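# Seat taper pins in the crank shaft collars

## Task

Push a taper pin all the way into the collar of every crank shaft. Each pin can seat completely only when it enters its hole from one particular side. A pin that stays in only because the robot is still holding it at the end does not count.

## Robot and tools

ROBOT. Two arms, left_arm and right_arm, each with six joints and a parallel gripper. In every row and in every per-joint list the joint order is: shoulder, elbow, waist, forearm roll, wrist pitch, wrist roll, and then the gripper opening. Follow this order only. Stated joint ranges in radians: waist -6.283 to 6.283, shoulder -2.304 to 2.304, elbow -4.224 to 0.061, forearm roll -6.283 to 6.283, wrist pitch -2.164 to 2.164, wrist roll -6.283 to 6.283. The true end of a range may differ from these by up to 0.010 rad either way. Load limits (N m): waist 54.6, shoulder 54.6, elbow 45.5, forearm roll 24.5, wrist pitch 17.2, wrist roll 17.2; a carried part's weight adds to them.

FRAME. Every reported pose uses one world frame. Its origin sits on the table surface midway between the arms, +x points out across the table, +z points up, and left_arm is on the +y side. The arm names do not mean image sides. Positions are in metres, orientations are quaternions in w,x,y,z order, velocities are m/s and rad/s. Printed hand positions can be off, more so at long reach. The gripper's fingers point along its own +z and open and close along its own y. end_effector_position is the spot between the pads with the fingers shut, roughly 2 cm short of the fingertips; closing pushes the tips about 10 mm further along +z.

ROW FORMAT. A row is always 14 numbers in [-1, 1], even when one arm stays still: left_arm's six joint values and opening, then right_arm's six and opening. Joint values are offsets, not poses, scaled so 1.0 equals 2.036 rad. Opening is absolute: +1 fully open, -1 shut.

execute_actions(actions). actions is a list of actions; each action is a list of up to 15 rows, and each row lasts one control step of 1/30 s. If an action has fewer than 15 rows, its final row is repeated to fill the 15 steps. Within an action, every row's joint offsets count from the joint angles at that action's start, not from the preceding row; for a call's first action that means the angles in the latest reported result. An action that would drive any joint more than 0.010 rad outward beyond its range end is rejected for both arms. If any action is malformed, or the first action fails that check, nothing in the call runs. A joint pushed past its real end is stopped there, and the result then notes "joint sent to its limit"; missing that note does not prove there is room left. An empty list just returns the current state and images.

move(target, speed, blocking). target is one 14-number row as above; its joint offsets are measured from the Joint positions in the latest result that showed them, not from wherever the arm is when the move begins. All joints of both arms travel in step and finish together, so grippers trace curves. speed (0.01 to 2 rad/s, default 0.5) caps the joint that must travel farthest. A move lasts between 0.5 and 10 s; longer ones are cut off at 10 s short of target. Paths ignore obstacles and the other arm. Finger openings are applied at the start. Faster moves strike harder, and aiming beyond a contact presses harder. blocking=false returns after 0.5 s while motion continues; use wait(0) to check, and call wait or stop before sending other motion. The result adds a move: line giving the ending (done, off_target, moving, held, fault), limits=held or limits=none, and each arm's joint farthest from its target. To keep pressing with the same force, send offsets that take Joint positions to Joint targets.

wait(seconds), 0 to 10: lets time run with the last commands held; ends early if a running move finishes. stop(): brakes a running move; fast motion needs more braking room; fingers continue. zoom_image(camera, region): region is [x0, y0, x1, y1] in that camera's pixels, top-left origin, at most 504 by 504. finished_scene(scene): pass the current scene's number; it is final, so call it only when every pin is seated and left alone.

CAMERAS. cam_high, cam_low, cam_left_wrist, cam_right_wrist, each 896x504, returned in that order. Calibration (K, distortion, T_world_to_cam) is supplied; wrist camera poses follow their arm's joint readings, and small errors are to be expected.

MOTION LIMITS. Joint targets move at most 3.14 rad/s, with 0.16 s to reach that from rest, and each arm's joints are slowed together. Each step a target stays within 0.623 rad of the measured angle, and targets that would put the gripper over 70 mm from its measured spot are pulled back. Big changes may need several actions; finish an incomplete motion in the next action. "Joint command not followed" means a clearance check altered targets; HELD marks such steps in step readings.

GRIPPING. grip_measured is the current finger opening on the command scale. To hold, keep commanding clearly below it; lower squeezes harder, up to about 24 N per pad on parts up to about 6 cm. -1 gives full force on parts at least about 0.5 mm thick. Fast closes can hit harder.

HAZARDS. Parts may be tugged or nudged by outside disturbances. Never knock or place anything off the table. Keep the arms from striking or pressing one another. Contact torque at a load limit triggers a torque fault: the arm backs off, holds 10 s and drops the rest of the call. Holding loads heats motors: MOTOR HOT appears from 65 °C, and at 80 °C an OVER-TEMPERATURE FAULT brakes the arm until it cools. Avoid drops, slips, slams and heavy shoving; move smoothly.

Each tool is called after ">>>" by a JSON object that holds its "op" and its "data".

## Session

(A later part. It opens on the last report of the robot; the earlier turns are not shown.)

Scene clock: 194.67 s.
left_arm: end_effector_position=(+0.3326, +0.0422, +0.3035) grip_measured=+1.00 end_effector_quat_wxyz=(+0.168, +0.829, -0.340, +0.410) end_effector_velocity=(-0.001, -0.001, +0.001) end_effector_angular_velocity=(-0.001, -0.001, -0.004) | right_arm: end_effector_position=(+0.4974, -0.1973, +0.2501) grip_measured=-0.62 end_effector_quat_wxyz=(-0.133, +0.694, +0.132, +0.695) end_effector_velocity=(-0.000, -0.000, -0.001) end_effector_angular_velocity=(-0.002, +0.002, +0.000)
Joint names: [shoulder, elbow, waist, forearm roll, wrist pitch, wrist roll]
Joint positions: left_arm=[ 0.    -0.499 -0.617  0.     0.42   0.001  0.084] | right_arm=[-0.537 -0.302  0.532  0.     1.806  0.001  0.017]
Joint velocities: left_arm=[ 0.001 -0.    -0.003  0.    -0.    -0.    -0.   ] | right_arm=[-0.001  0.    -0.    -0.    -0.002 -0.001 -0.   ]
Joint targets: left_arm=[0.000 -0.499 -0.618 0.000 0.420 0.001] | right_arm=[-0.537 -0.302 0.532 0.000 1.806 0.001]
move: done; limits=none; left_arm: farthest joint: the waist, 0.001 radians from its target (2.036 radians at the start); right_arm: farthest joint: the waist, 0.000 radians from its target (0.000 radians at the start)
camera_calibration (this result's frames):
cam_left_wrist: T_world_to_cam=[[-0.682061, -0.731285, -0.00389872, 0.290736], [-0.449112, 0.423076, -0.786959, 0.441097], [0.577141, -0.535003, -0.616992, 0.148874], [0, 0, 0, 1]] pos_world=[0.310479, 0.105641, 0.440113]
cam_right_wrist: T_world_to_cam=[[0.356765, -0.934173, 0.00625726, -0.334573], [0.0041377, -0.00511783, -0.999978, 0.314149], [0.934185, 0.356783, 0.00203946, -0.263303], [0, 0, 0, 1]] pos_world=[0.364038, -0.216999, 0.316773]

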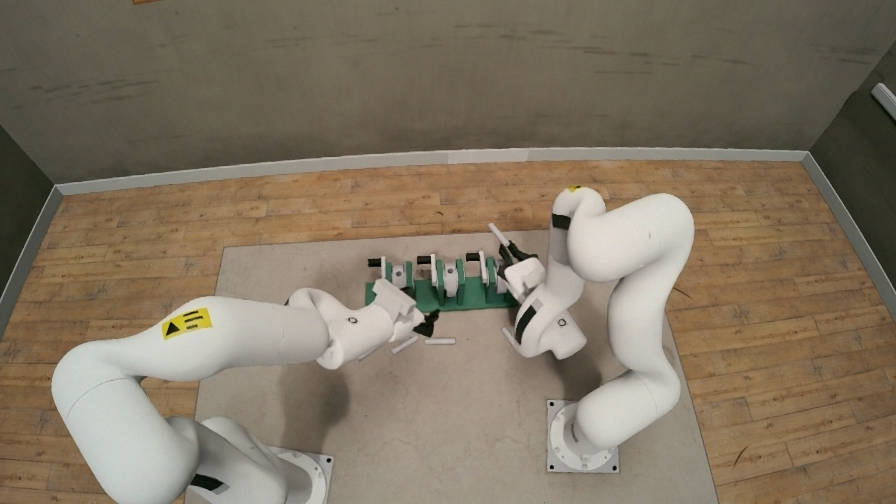

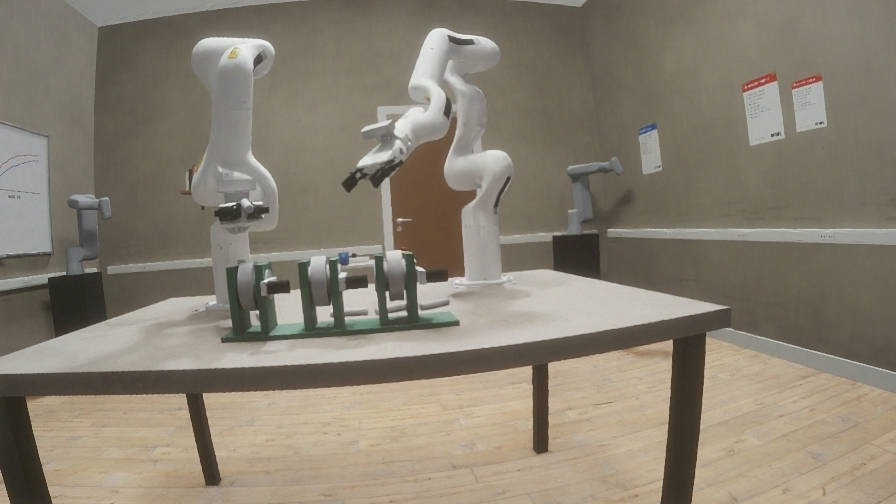

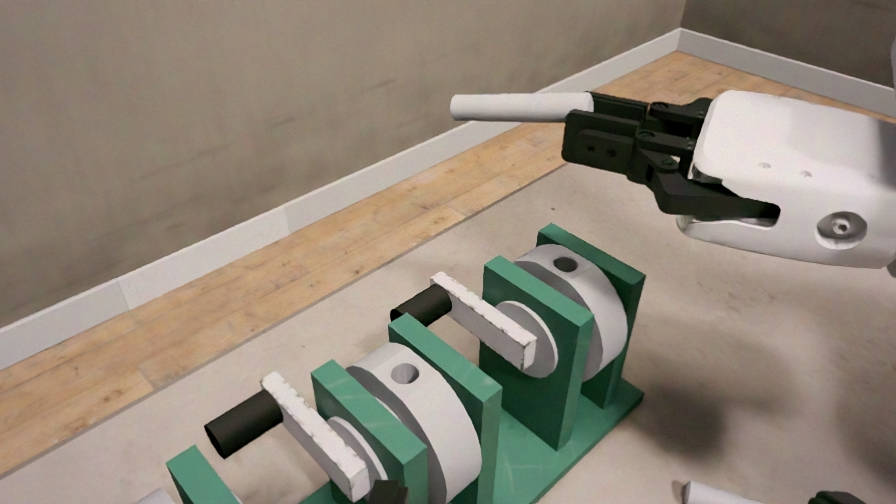

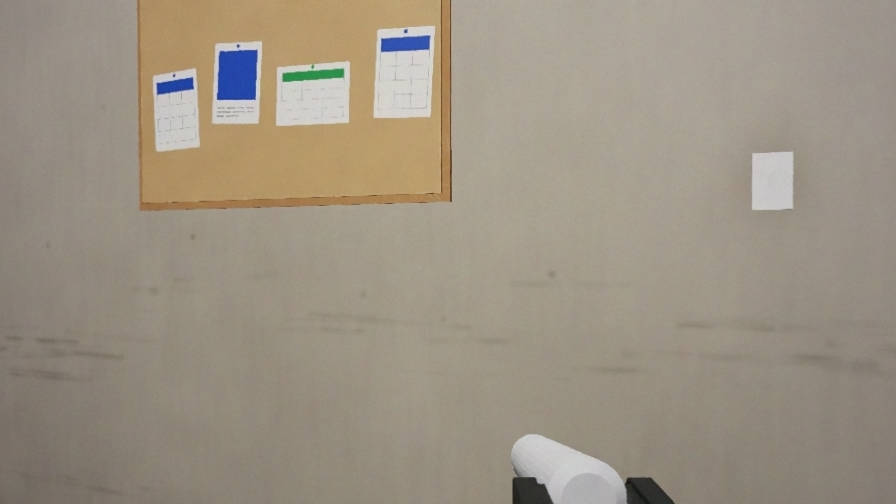

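>>> {"op": "move", "data": {"target": [0,0,0,0,0,0,1,0.2638,-0.2937,0,0,-0.558,0,-1]}}

>>> {"op": "move", "data": {"target": [0,0,0,0,0,0,1,0,0,0,0,-0.646,0,-1]}}

>>> {"op": "move", "data": {"target": [0,0,0,0,0,0,1,-0.0658,0.0693,0,0,0.135,0,-1], "speed": 0.2}}

>>> {"op": "zoom_image", "data": {"camera": "cam_low", "region": [190, 160, 310, 280]}}

Scene clock: 221.93 s.
left_arm: end_effector_position=(+0.3326, +0.0422, +0.3035) grip_measured=+1.00 end_effector_quat_wxyz=(+0.168, +0.829, -0.340, +0.410) end_effector_velocity=(+0.000, +0.000, -0.000) end_effector_angular_velocity=(+0.000, +0.000, +0.000) | right_arm: end_effector_position=(+0.6654, -0.1310, +0.6062) grip_measured=-0.62 end_effector_quat_wxyz=(-0.132, +0.695, +0.132, +0.694) end_effector_velocity=(-0.000, -0.000, +0.004) end_effector_angular_velocity=(+0.002, -0.004, -0.000)
Joint names: [shoulder, elbow, waist, forearm roll, wrist pitch, wrist roll]
Joint positions: left_arm=[ 0.    -0.499 -0.617  0.     0.42   0.001  0.084] | right_arm=[-0.    -0.9    0.532  0.     0.67   0.001  0.017]
Joint velocities: left_arm=[-0.001  0.     0.001  0.     0.001  0.     0.   ] | right_arm=[ 0.003 -0.002 -0.     0.    -0.001 -0.     0.   ]
Joint targets: left_arm=[0.000 -0.499 -0.617 0.000 0.420 0.001] | right_arm=[0.000 -0.900 0.532 0.000 0.670 0.001]
move: done; limits=none; left_arm: farthest joint: the waist, 0.000 radians from its target (0.001 radians at the start); right_arm: farthest joint: the waist, 0.000 radians from its target (0.000 radians at the start)
camera_calibration (this result's frames):
cam_left_wrist: T_world_to_cam=[[-0.682061, -0.731285, -0.00389887, 0.290736], [-0.449111, 0.423076, -0.786959, 0.441097], [0.577141, -0.535003, -0.616992, 0.148874], [0, 0, 0, 1]] pos_world=[0.310479, 0.105641, 0.440113]
cam_right_wrist: T_world_to_cam=[[0.356795, -0.934162, 0.0062159, -0.334776], [0.00233181, -0.00576324, -0.999981, 0.671001], [0.93418, 0.356802, 0.00012199, -0.443447], [0, 0, 0, 1]] pos_world=[0.532141, -0.150645, 0.673123]

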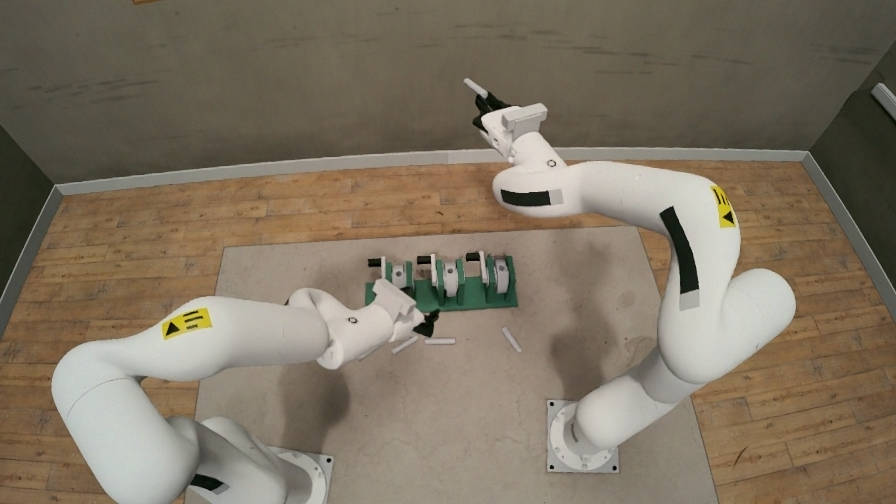

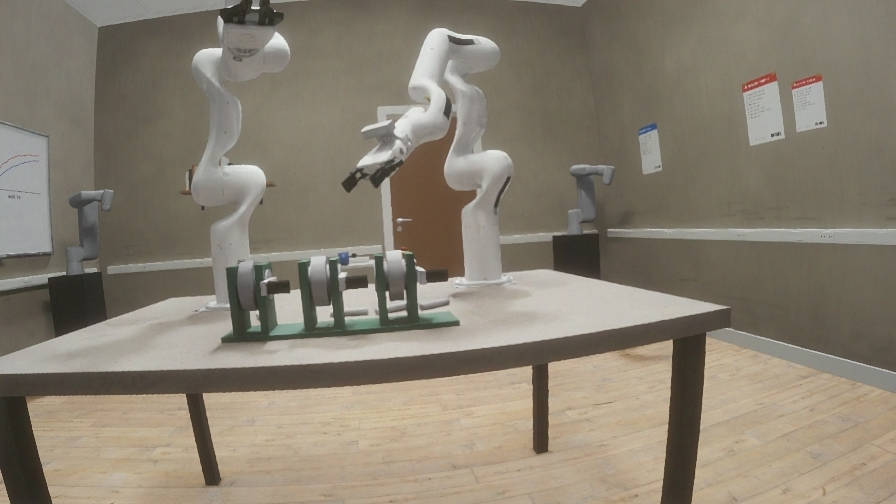

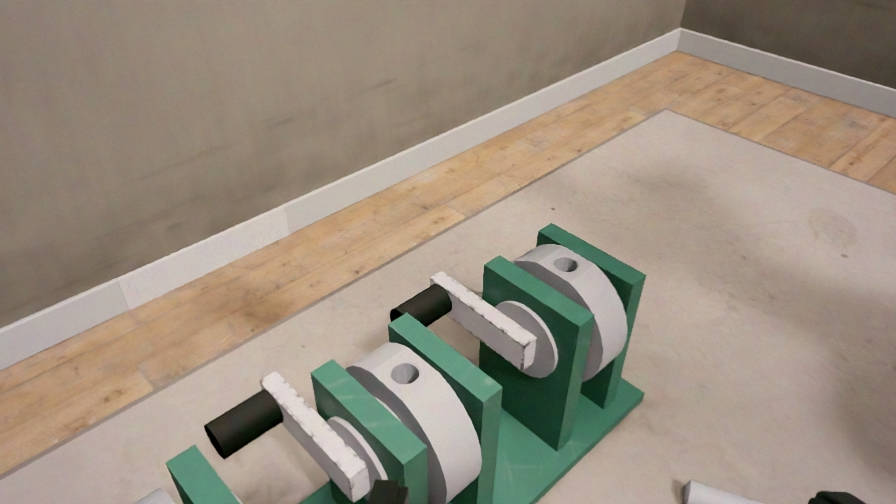

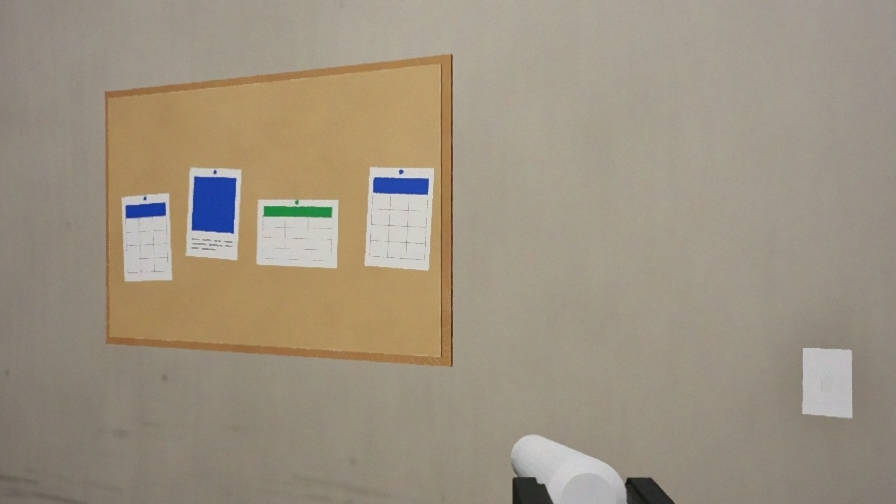

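Scene clock: 225.00 s.
left_arm: end_effector_position=(+0.3326, +0.0422, +0.3035) grip_measured=+1.00 end_effector_quat_wxyz=(+0.168, +0.829, -0.340, +0.410) end_effector_velocity=(+0.000, +0.000, +0.001) end_effector_angular_velocity=(-0.002, -0.002, +0.001) | right_arm: end_effector_position=(+0.4953, -0.1981, +0.3699) grip_measured=-0.62 end_effector_quat_wxyz=(-0.024, +0.975, +0.185, +0.125) end_effector_velocity=(+0.000, -0.000, -0.000) end_effector_angular_velocity=(-0.001, +0.000, +0.000)
Joint names: [shoulder, elbow, waist, forearm roll, wrist pitch, wrist roll]
Joint positions: left_arm=[ 0.    -0.499 -0.617  0.     0.42   0.001  0.084] | right_arm=[-0.    -0.9    0.532  0.    -0.645  0.001  0.017]
Joint velocities: left_arm=[ 0.001  0.     0.001  0.     0.001 -0.    -0.   ] | right_arm=[-0.001 -0.    -0.    -0.     0.    -0.001 -0.   ]
Joint targets: left_arm=[0.000 -0.499 -0.617 0.000 0.420 0.001] | right_arm=[-0.000 -0.900 0.532 0.000 -0.645 0.001]
move: done; limits=none; left_arm: farthest joint: the waist, 0.000 radians from its target (0.000 radians at the start); right_arm: farthest joint: the waist, 0.000 radians from its target (0.000 radians at the start)
camera_calibration (this result's frames):
cam_left_wrist: T_world_to_cam=[[-0.682061, -0.731285, -0.00389888, 0.290736], [-0.449111, 0.423076, -0.786959, 0.441097], [0.577141, -0.535003, -0.616992, 0.148874], [0, 0, 0, 1]] pos_world=[0.310479, 0.105641, 0.440113]
cam_right_wrist: T_world_to_cam=[[0.370105, -0.928909, 0.0122557, -0.343109], [-0.897535, -0.360946, -0.253275, 0.533837], [0.239693, 0.0827383, -0.967317, 0.386974], [0, 0, 0, 1]] pos_world=[0.513369, -0.158048, 0.513739]

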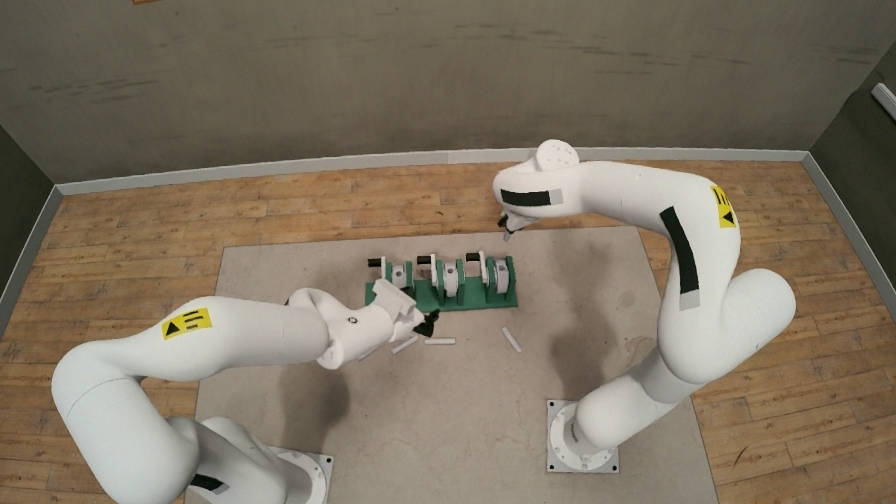

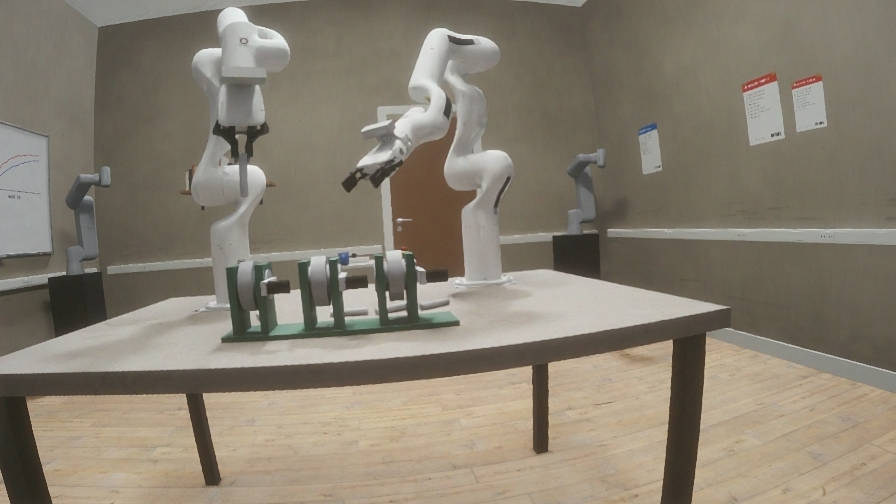

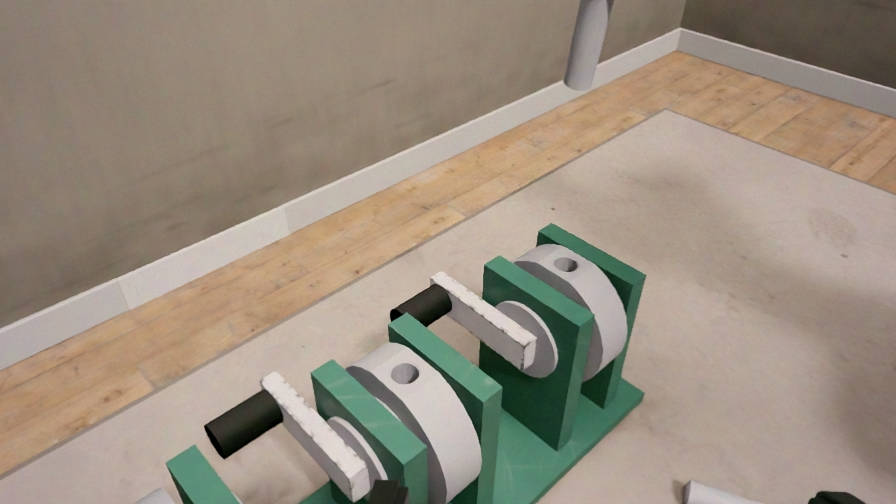

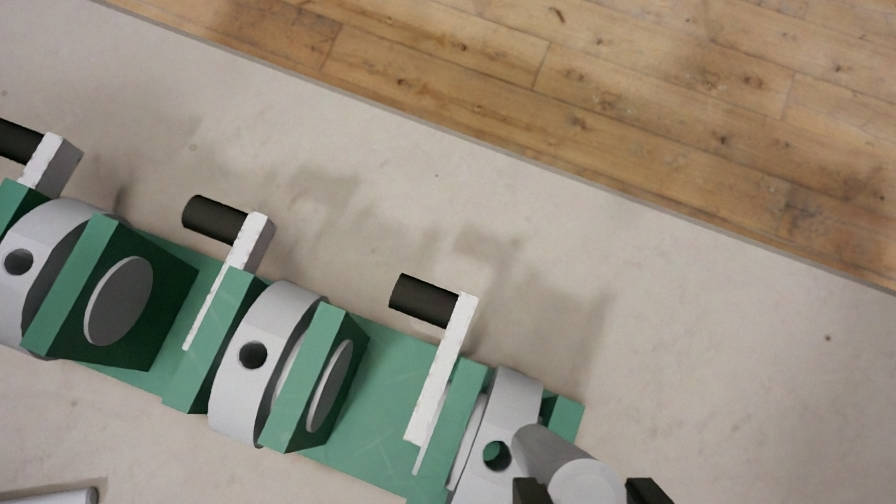

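Scene clock: 226.73 s.
left_arm: end_effector_position=(+0.3326, +0.0422, +0.3035) grip_measured=+1.00 end_effector_quat_wxyz=(+0.168, +0.829, -0.340, +0.410) end_effector_velocity=(-0.000, +0.000, -0.000) end_effector_angular_velocity=(+0.001, +0.001, -0.000) | right_arm: end_effector_position=(+0.4916, -0.1995, +0.2562) grip_measured=-0.62 end_effector_quat_wxyz=(-0.024, +0.975, +0.185, +0.125) end_effector_velocity=(-0.001, -0.000, -0.001) end_effector_angular_velocity=(-0.001, +0.001, +0.000)
Joint names: [shoulder, elbow, waist, forearm roll, wrist pitch, wrist roll]
Joint positions: left_arm=[ 0.    -0.499 -0.617  0.     0.42   0.001  0.084] | right_arm=[-0.134 -0.759  0.532  0.    -0.37   0.001  0.017]
Joint velocities: left_arm=[-0.     0.    -0.     0.    -0.001 -0.    -0.   ] | right_arm=[ 0.     0.002 -0.     0.    -0.    -0.    -0.   ]
Joint targets: left_arm=[0.000 -0.499 -0.617 0.000 0.420 0.001] | right_arm=[-0.134 -0.759 0.532 0.000 -0.370 0.001]
move: done; limits=none; left_arm: farthest joint: the waist, 0.000 radians from its target (0.000 radians at the start); right_arm: farthest joint: the waist, 0.000 radians from its target (0.000 radians at the start)
camera_calibration (this result's frames):
cam_left_wrist: T_world_to_cam=[[-0.682061, -0.731285, -0.00389891, 0.290736], [-0.449112, 0.423077, -0.786959, 0.441097], [0.577141, -0.535003, -0.616992, 0.148874], [0, 0, 0, 1]] pos_world=[0.310479, 0.105641, 0.440113]
cam_right_wrist: T_world_to_cam=[[0.37009, -0.928915, 0.0122656, -0.341702], [-0.897497, -0.360919, -0.25345, 0.501258], [0.23986, 0.0827909, -0.967271, 0.277889], [0, 0, 0, 1]] pos_world=[0.509684, -0.159505, 0.400029]

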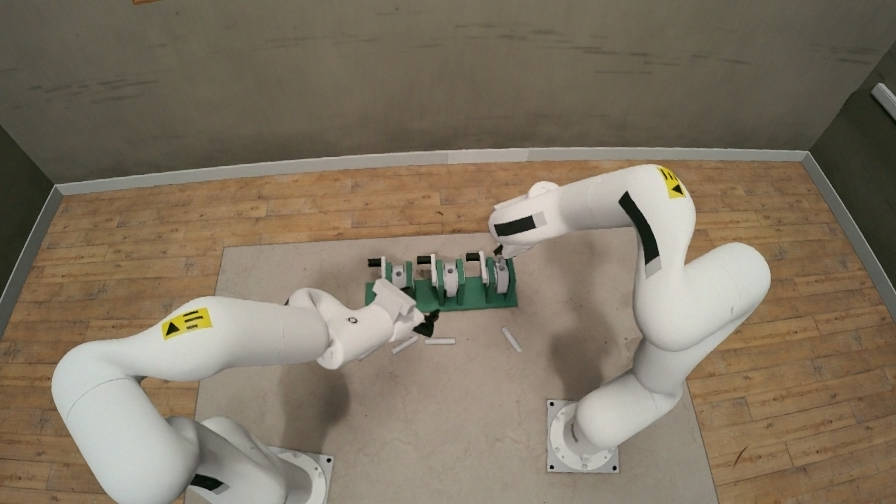

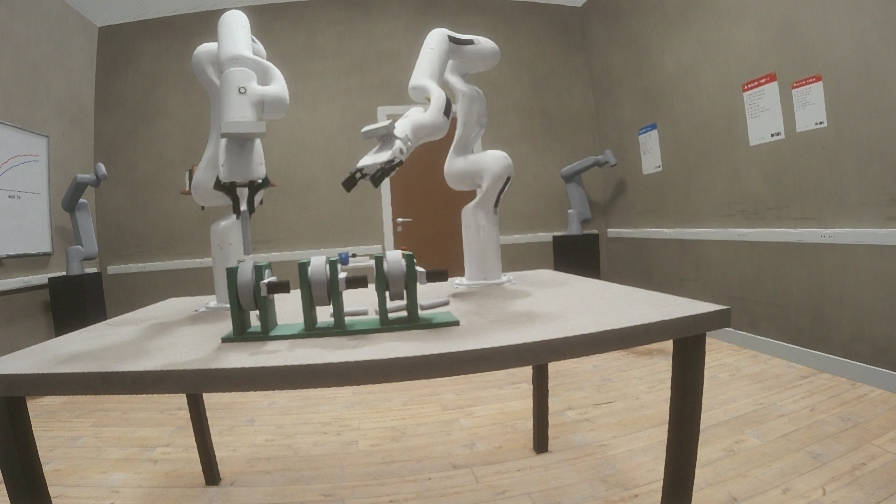

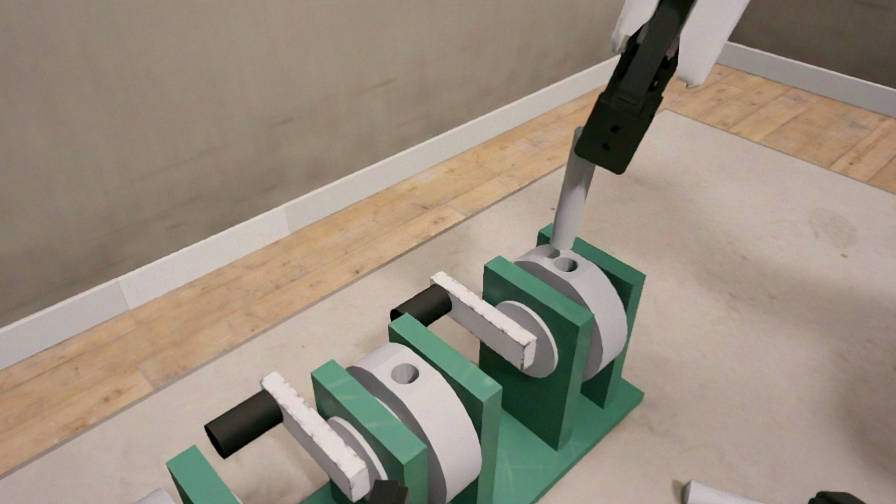

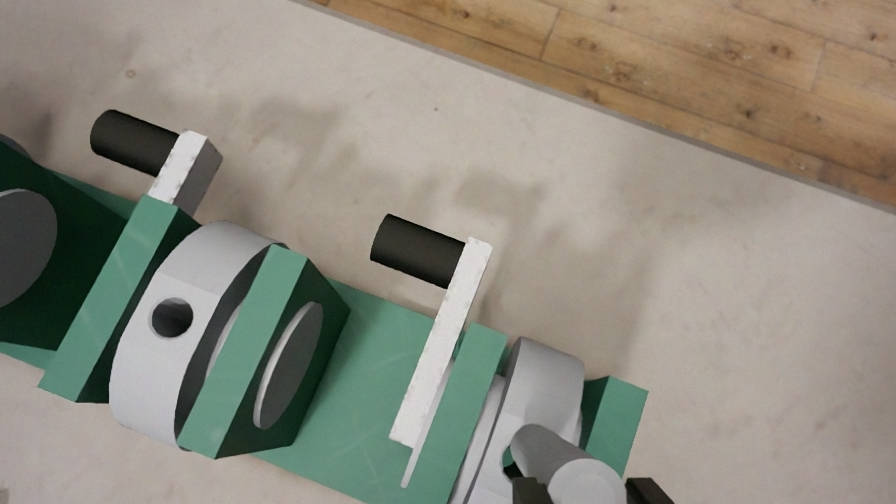

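Region (190, 160, 310, 280) of cam_low's 896x504 image, scaled by 4.200, with more detail than that image has.

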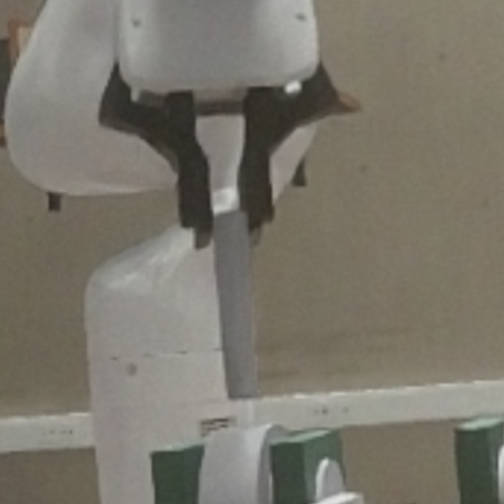

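>>> {"op": "move", "data": {"target": [0,0,0,0,0,0,1,-0.0238,-0.0226,0,0,-0.033,0,-1], "speed": 0.1}}

>>> {"op": "zoom_image", "data": {"camera": "cam_left_wrist", "region": [490, 120, 670, 300]}}

>>> {"op": "zoom_image", "data": {"camera": "cam_low", "region": [210, 200, 290, 280]}}

Scene clock: 243.20 s.
left_arm: end_effector_position=(+0.3326, +0.0422, +0.3035) grip_measured=+1.00 end_effector_quat_wxyz=(+0.168, +0.829, -0.340, +0.410) end_effector_velocity=(-0.000, -0.000, +0.000) end_effector_angular_velocity=(-0.001, -0.000, +0.000) | right_arm: end_effector_position=(+0.4929, -0.1990, +0.2486) grip_measured=-0.62 end_effector_quat_wxyz=(-0.017, +0.978, +0.186, +0.091) end_effector_velocity=(+0.000, +0.000, +0.001) end_effector_angular_velocity=(+0.001, -0.003, +0.000)
Joint names: [shoulder, elbow, waist, forearm roll, wrist pitch, wrist roll]
Joint positions: left_arm=[ 0.    -0.499 -0.617  0.     0.42   0.001  0.084] | right_arm=[-0.182 -0.805  0.532  0.    -0.437  0.001  0.017]
Joint velocities: left_arm=[ 0.001  0.    -0.001 -0.001 -0.    -0.     0.   ] | right_arm=[ 0.001 -0.     0.001  0.     0.001  0.     0.   ]
Joint targets: left_arm=[0.000 -0.499 -0.617 0.000 0.420 0.001] | right_arm=[-0.183 -0.805 0.532 0.000 -0.437 0.001]
move: done; limits=none; left_arm: farthest joint: the waist, 0.000 radians from its target (0.000 radians at the start); right_arm: farthest joint: the waist, 0.000 radians from its target (0.000 radians at the start)
camera_calibration (this result's frames):
cam_left_wrist: T_world_to_cam=[[-0.682061, -0.731285, -0.00389906, 0.290736], [-0.449111, 0.423077, -0.786959, 0.441097], [0.577141, -0.535003, -0.616992, 0.148874], [0, 0, 0, 1]] pos_world=[0.310479, 0.105641, 0.440113]
cam_right_wrist: T_world_to_cam=[[0.37088, -0.928603, 0.0120122, -0.341877], [-0.911699, -0.36653, -0.185634, 0.489733], [0.176783, 0.0578964, -0.982546, 0.300146], [0, 0, 0, 1]] pos_world=[0.520224, -0.155344, 0.389924]

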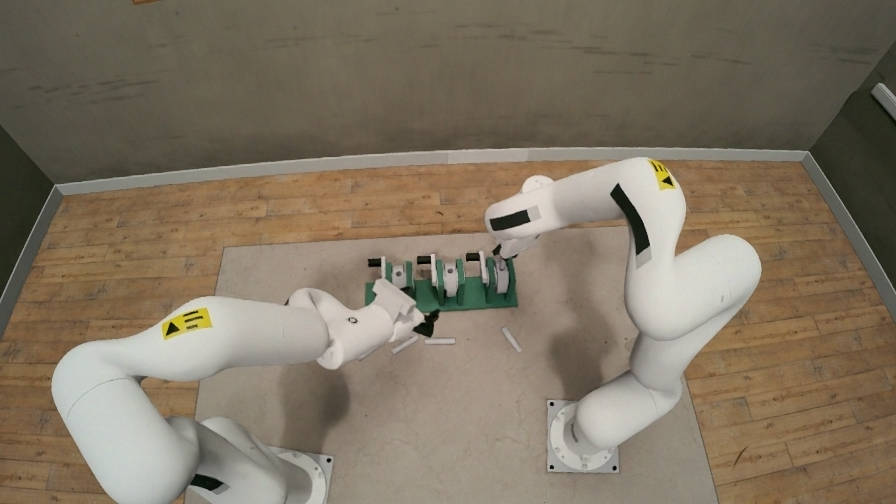

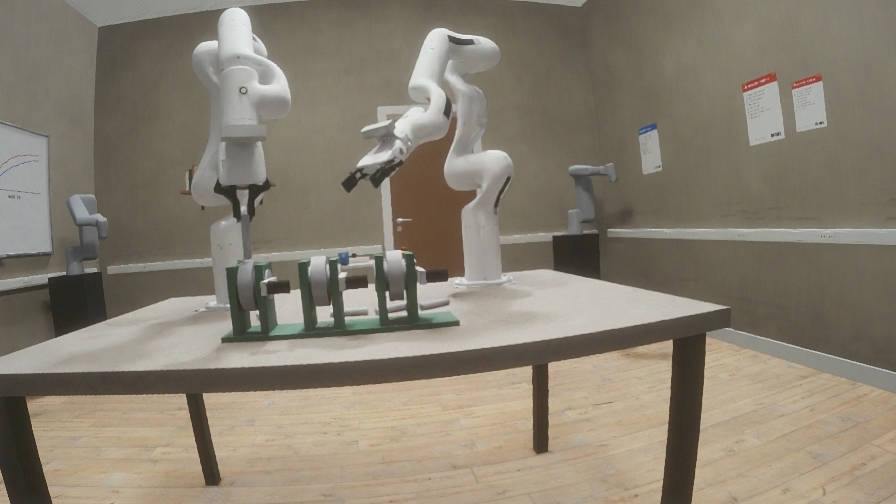

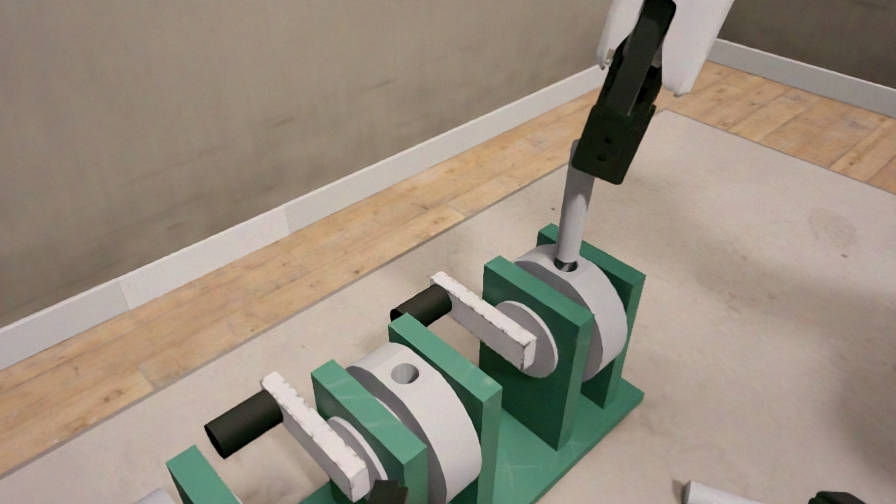

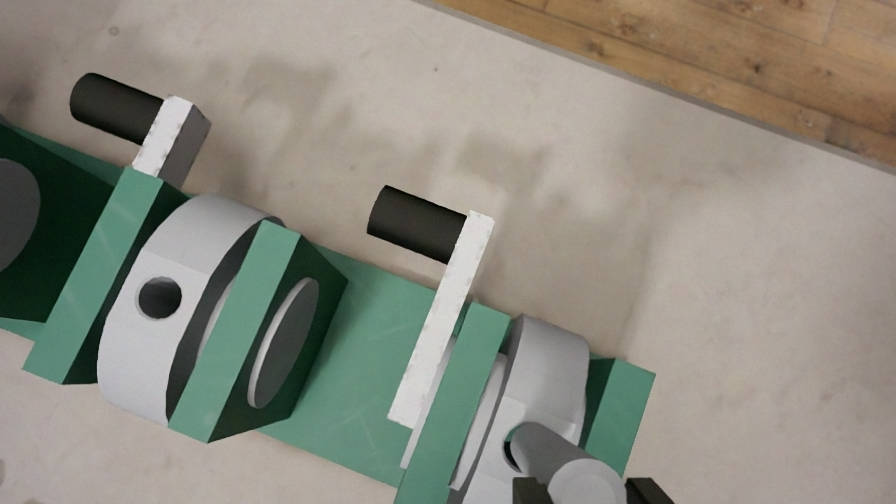

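Region (490, 120, 670, 300) of cam_left_wrist's 896x504 image, scaled by 2.800, with more detail than that image has.

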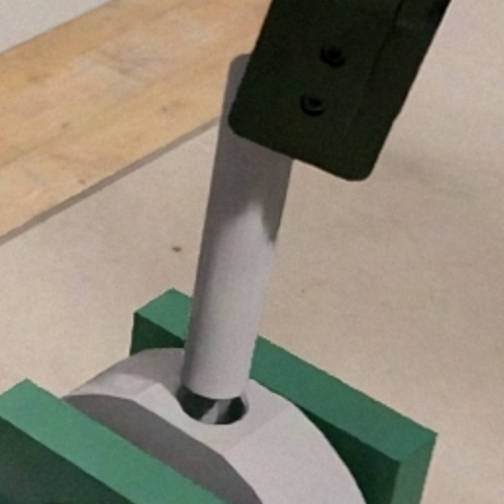

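Region (210, 200, 290, 280) of cam_low's 896x504 image, scaled by 6.300, with more detail than that image has.

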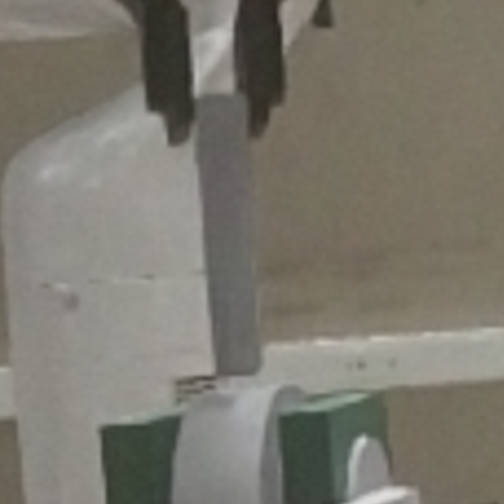

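>>> {"op": "move", "data": {"target": [0,0,0,0,0,0,1,-0.0159,0.0077,0,0,0.0235,0,-1], "speed": 0.03}}

>>> {"op": "zoom_image", "data": {"camera": "cam_left_wrist", "region": [490, 120, 670, 300]}}

Scene clock: 255.47 s.
left_arm: end_effector_position=(+0.3326, +0.0422, +0.3035) grip_measured=+1.00 end_effector_quat_wxyz=(+0.168, +0.829, -0.340, +0.410) end_effector_velocity=(+0.000, -0.000, -0.000) end_effector_angular_velocity=(+0.000, -0.000, -0.000) | right_arm: end_effector_position=(+0.4924, -0.1992, +0.2286) grip_measured=-0.61 end_effector_quat_wxyz=(-0.017, +0.978, +0.186, +0.091) end_effector_velocity=(-0.000, -0.000, -0.000) end_effector_angular_velocity=(-0.001, +0.001, -0.000)
Joint names: [shoulder, elbow, waist, forearm roll, wrist pitch, wrist roll]
Joint positions: left_arm=[ 0.    -0.499 -0.617  0.     0.42   0.001  0.084] | right_arm=[-0.215 -0.789  0.532  0.    -0.389  0.001  0.017]
Joint velocities: left_arm=[-0.001 -0.     0.     0.     0.001  0.     0.   ] | right_arm=[-0.     0.     0.    -0.    -0.001  0.001  0.   ]
Joint targets: left_arm=[0.000 -0.499 -0.617 0.000 0.420 0.001] | right_arm=[-0.215 -0.789 0.532 0.000 -0.389 0.001]
move: done; limits=none; left_arm: farthest joint: the waist, 0.000 radians from its target (0.000 radians at the start); right_arm: farthest joint: the waist, 0.000 radians from its target (0.000 radians at the start)
camera_calibration (this result's frames):
cam_left_wrist: T_world_to_cam=[[-0.682061, -0.731285, -0.00389902, 0.290736], [-0.449111, 0.423077, -0.786959, 0.441097], [0.577141, -0.535003, -0.616993, 0.148874], [0, 0, 0, 1]] pos_world=[0.310479, 0.105641, 0.440113]
cam_right_wrist: T_world_to_cam=[[0.370862, -0.92861, 0.0120098, -0.34163], [-0.911764, -0.366531, -0.185316, 0.485426], [0.176488, 0.0577765, -0.982606, 0.280731], [0, 0, 0, 1]] pos_world=[0.519746, -0.155538, 0.369908]

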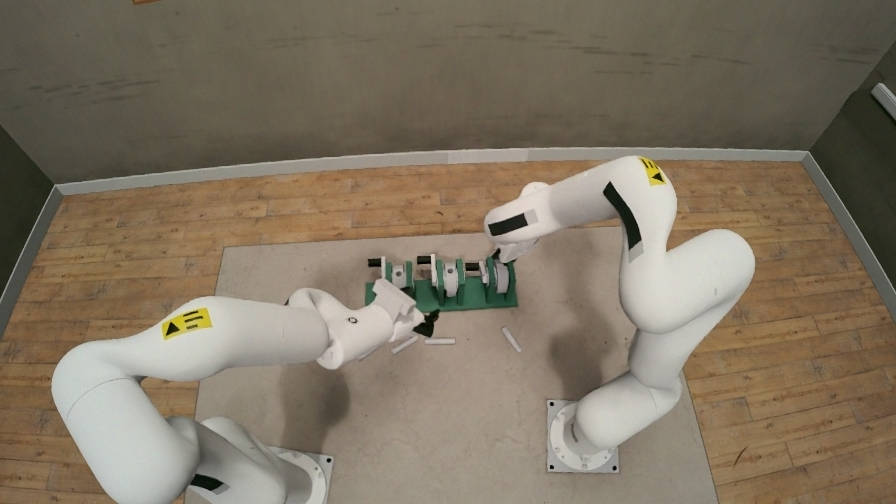

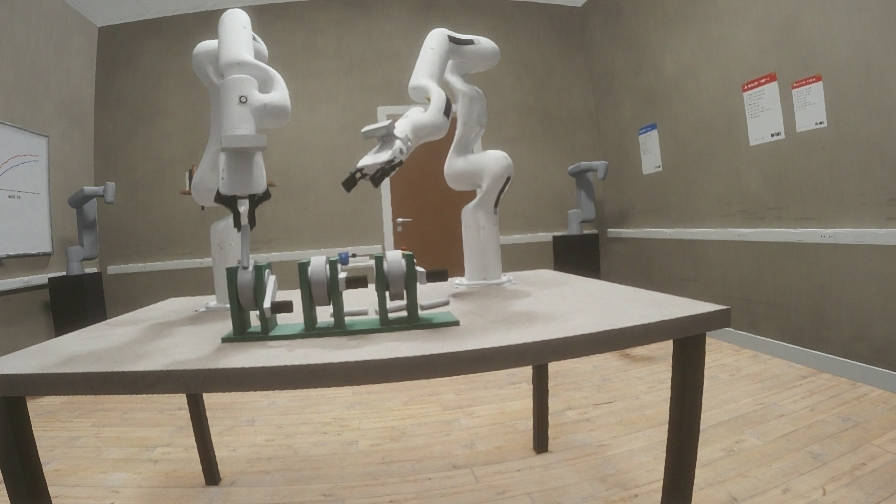

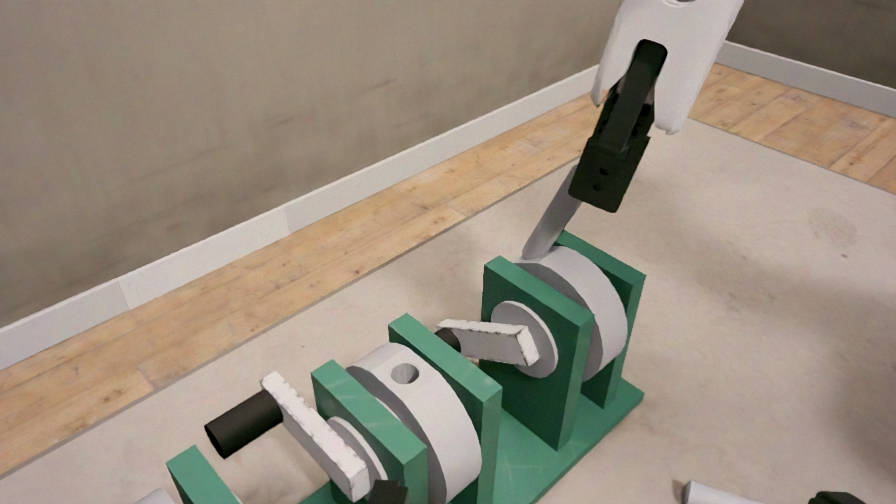

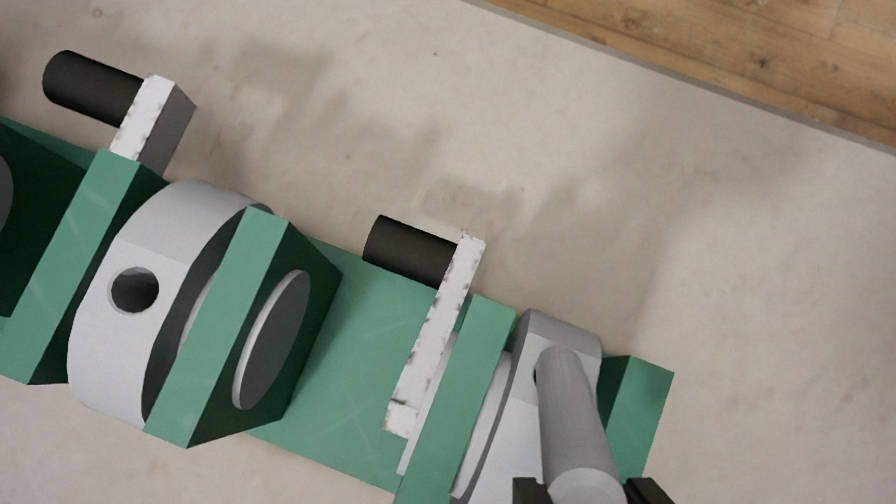

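Region (490, 120, 670, 300) of cam_left_wrist's 896x504 image, scaled by 2.800, with more detail than that image has.

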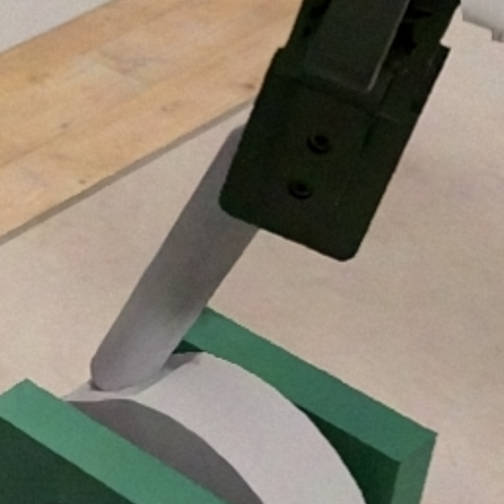

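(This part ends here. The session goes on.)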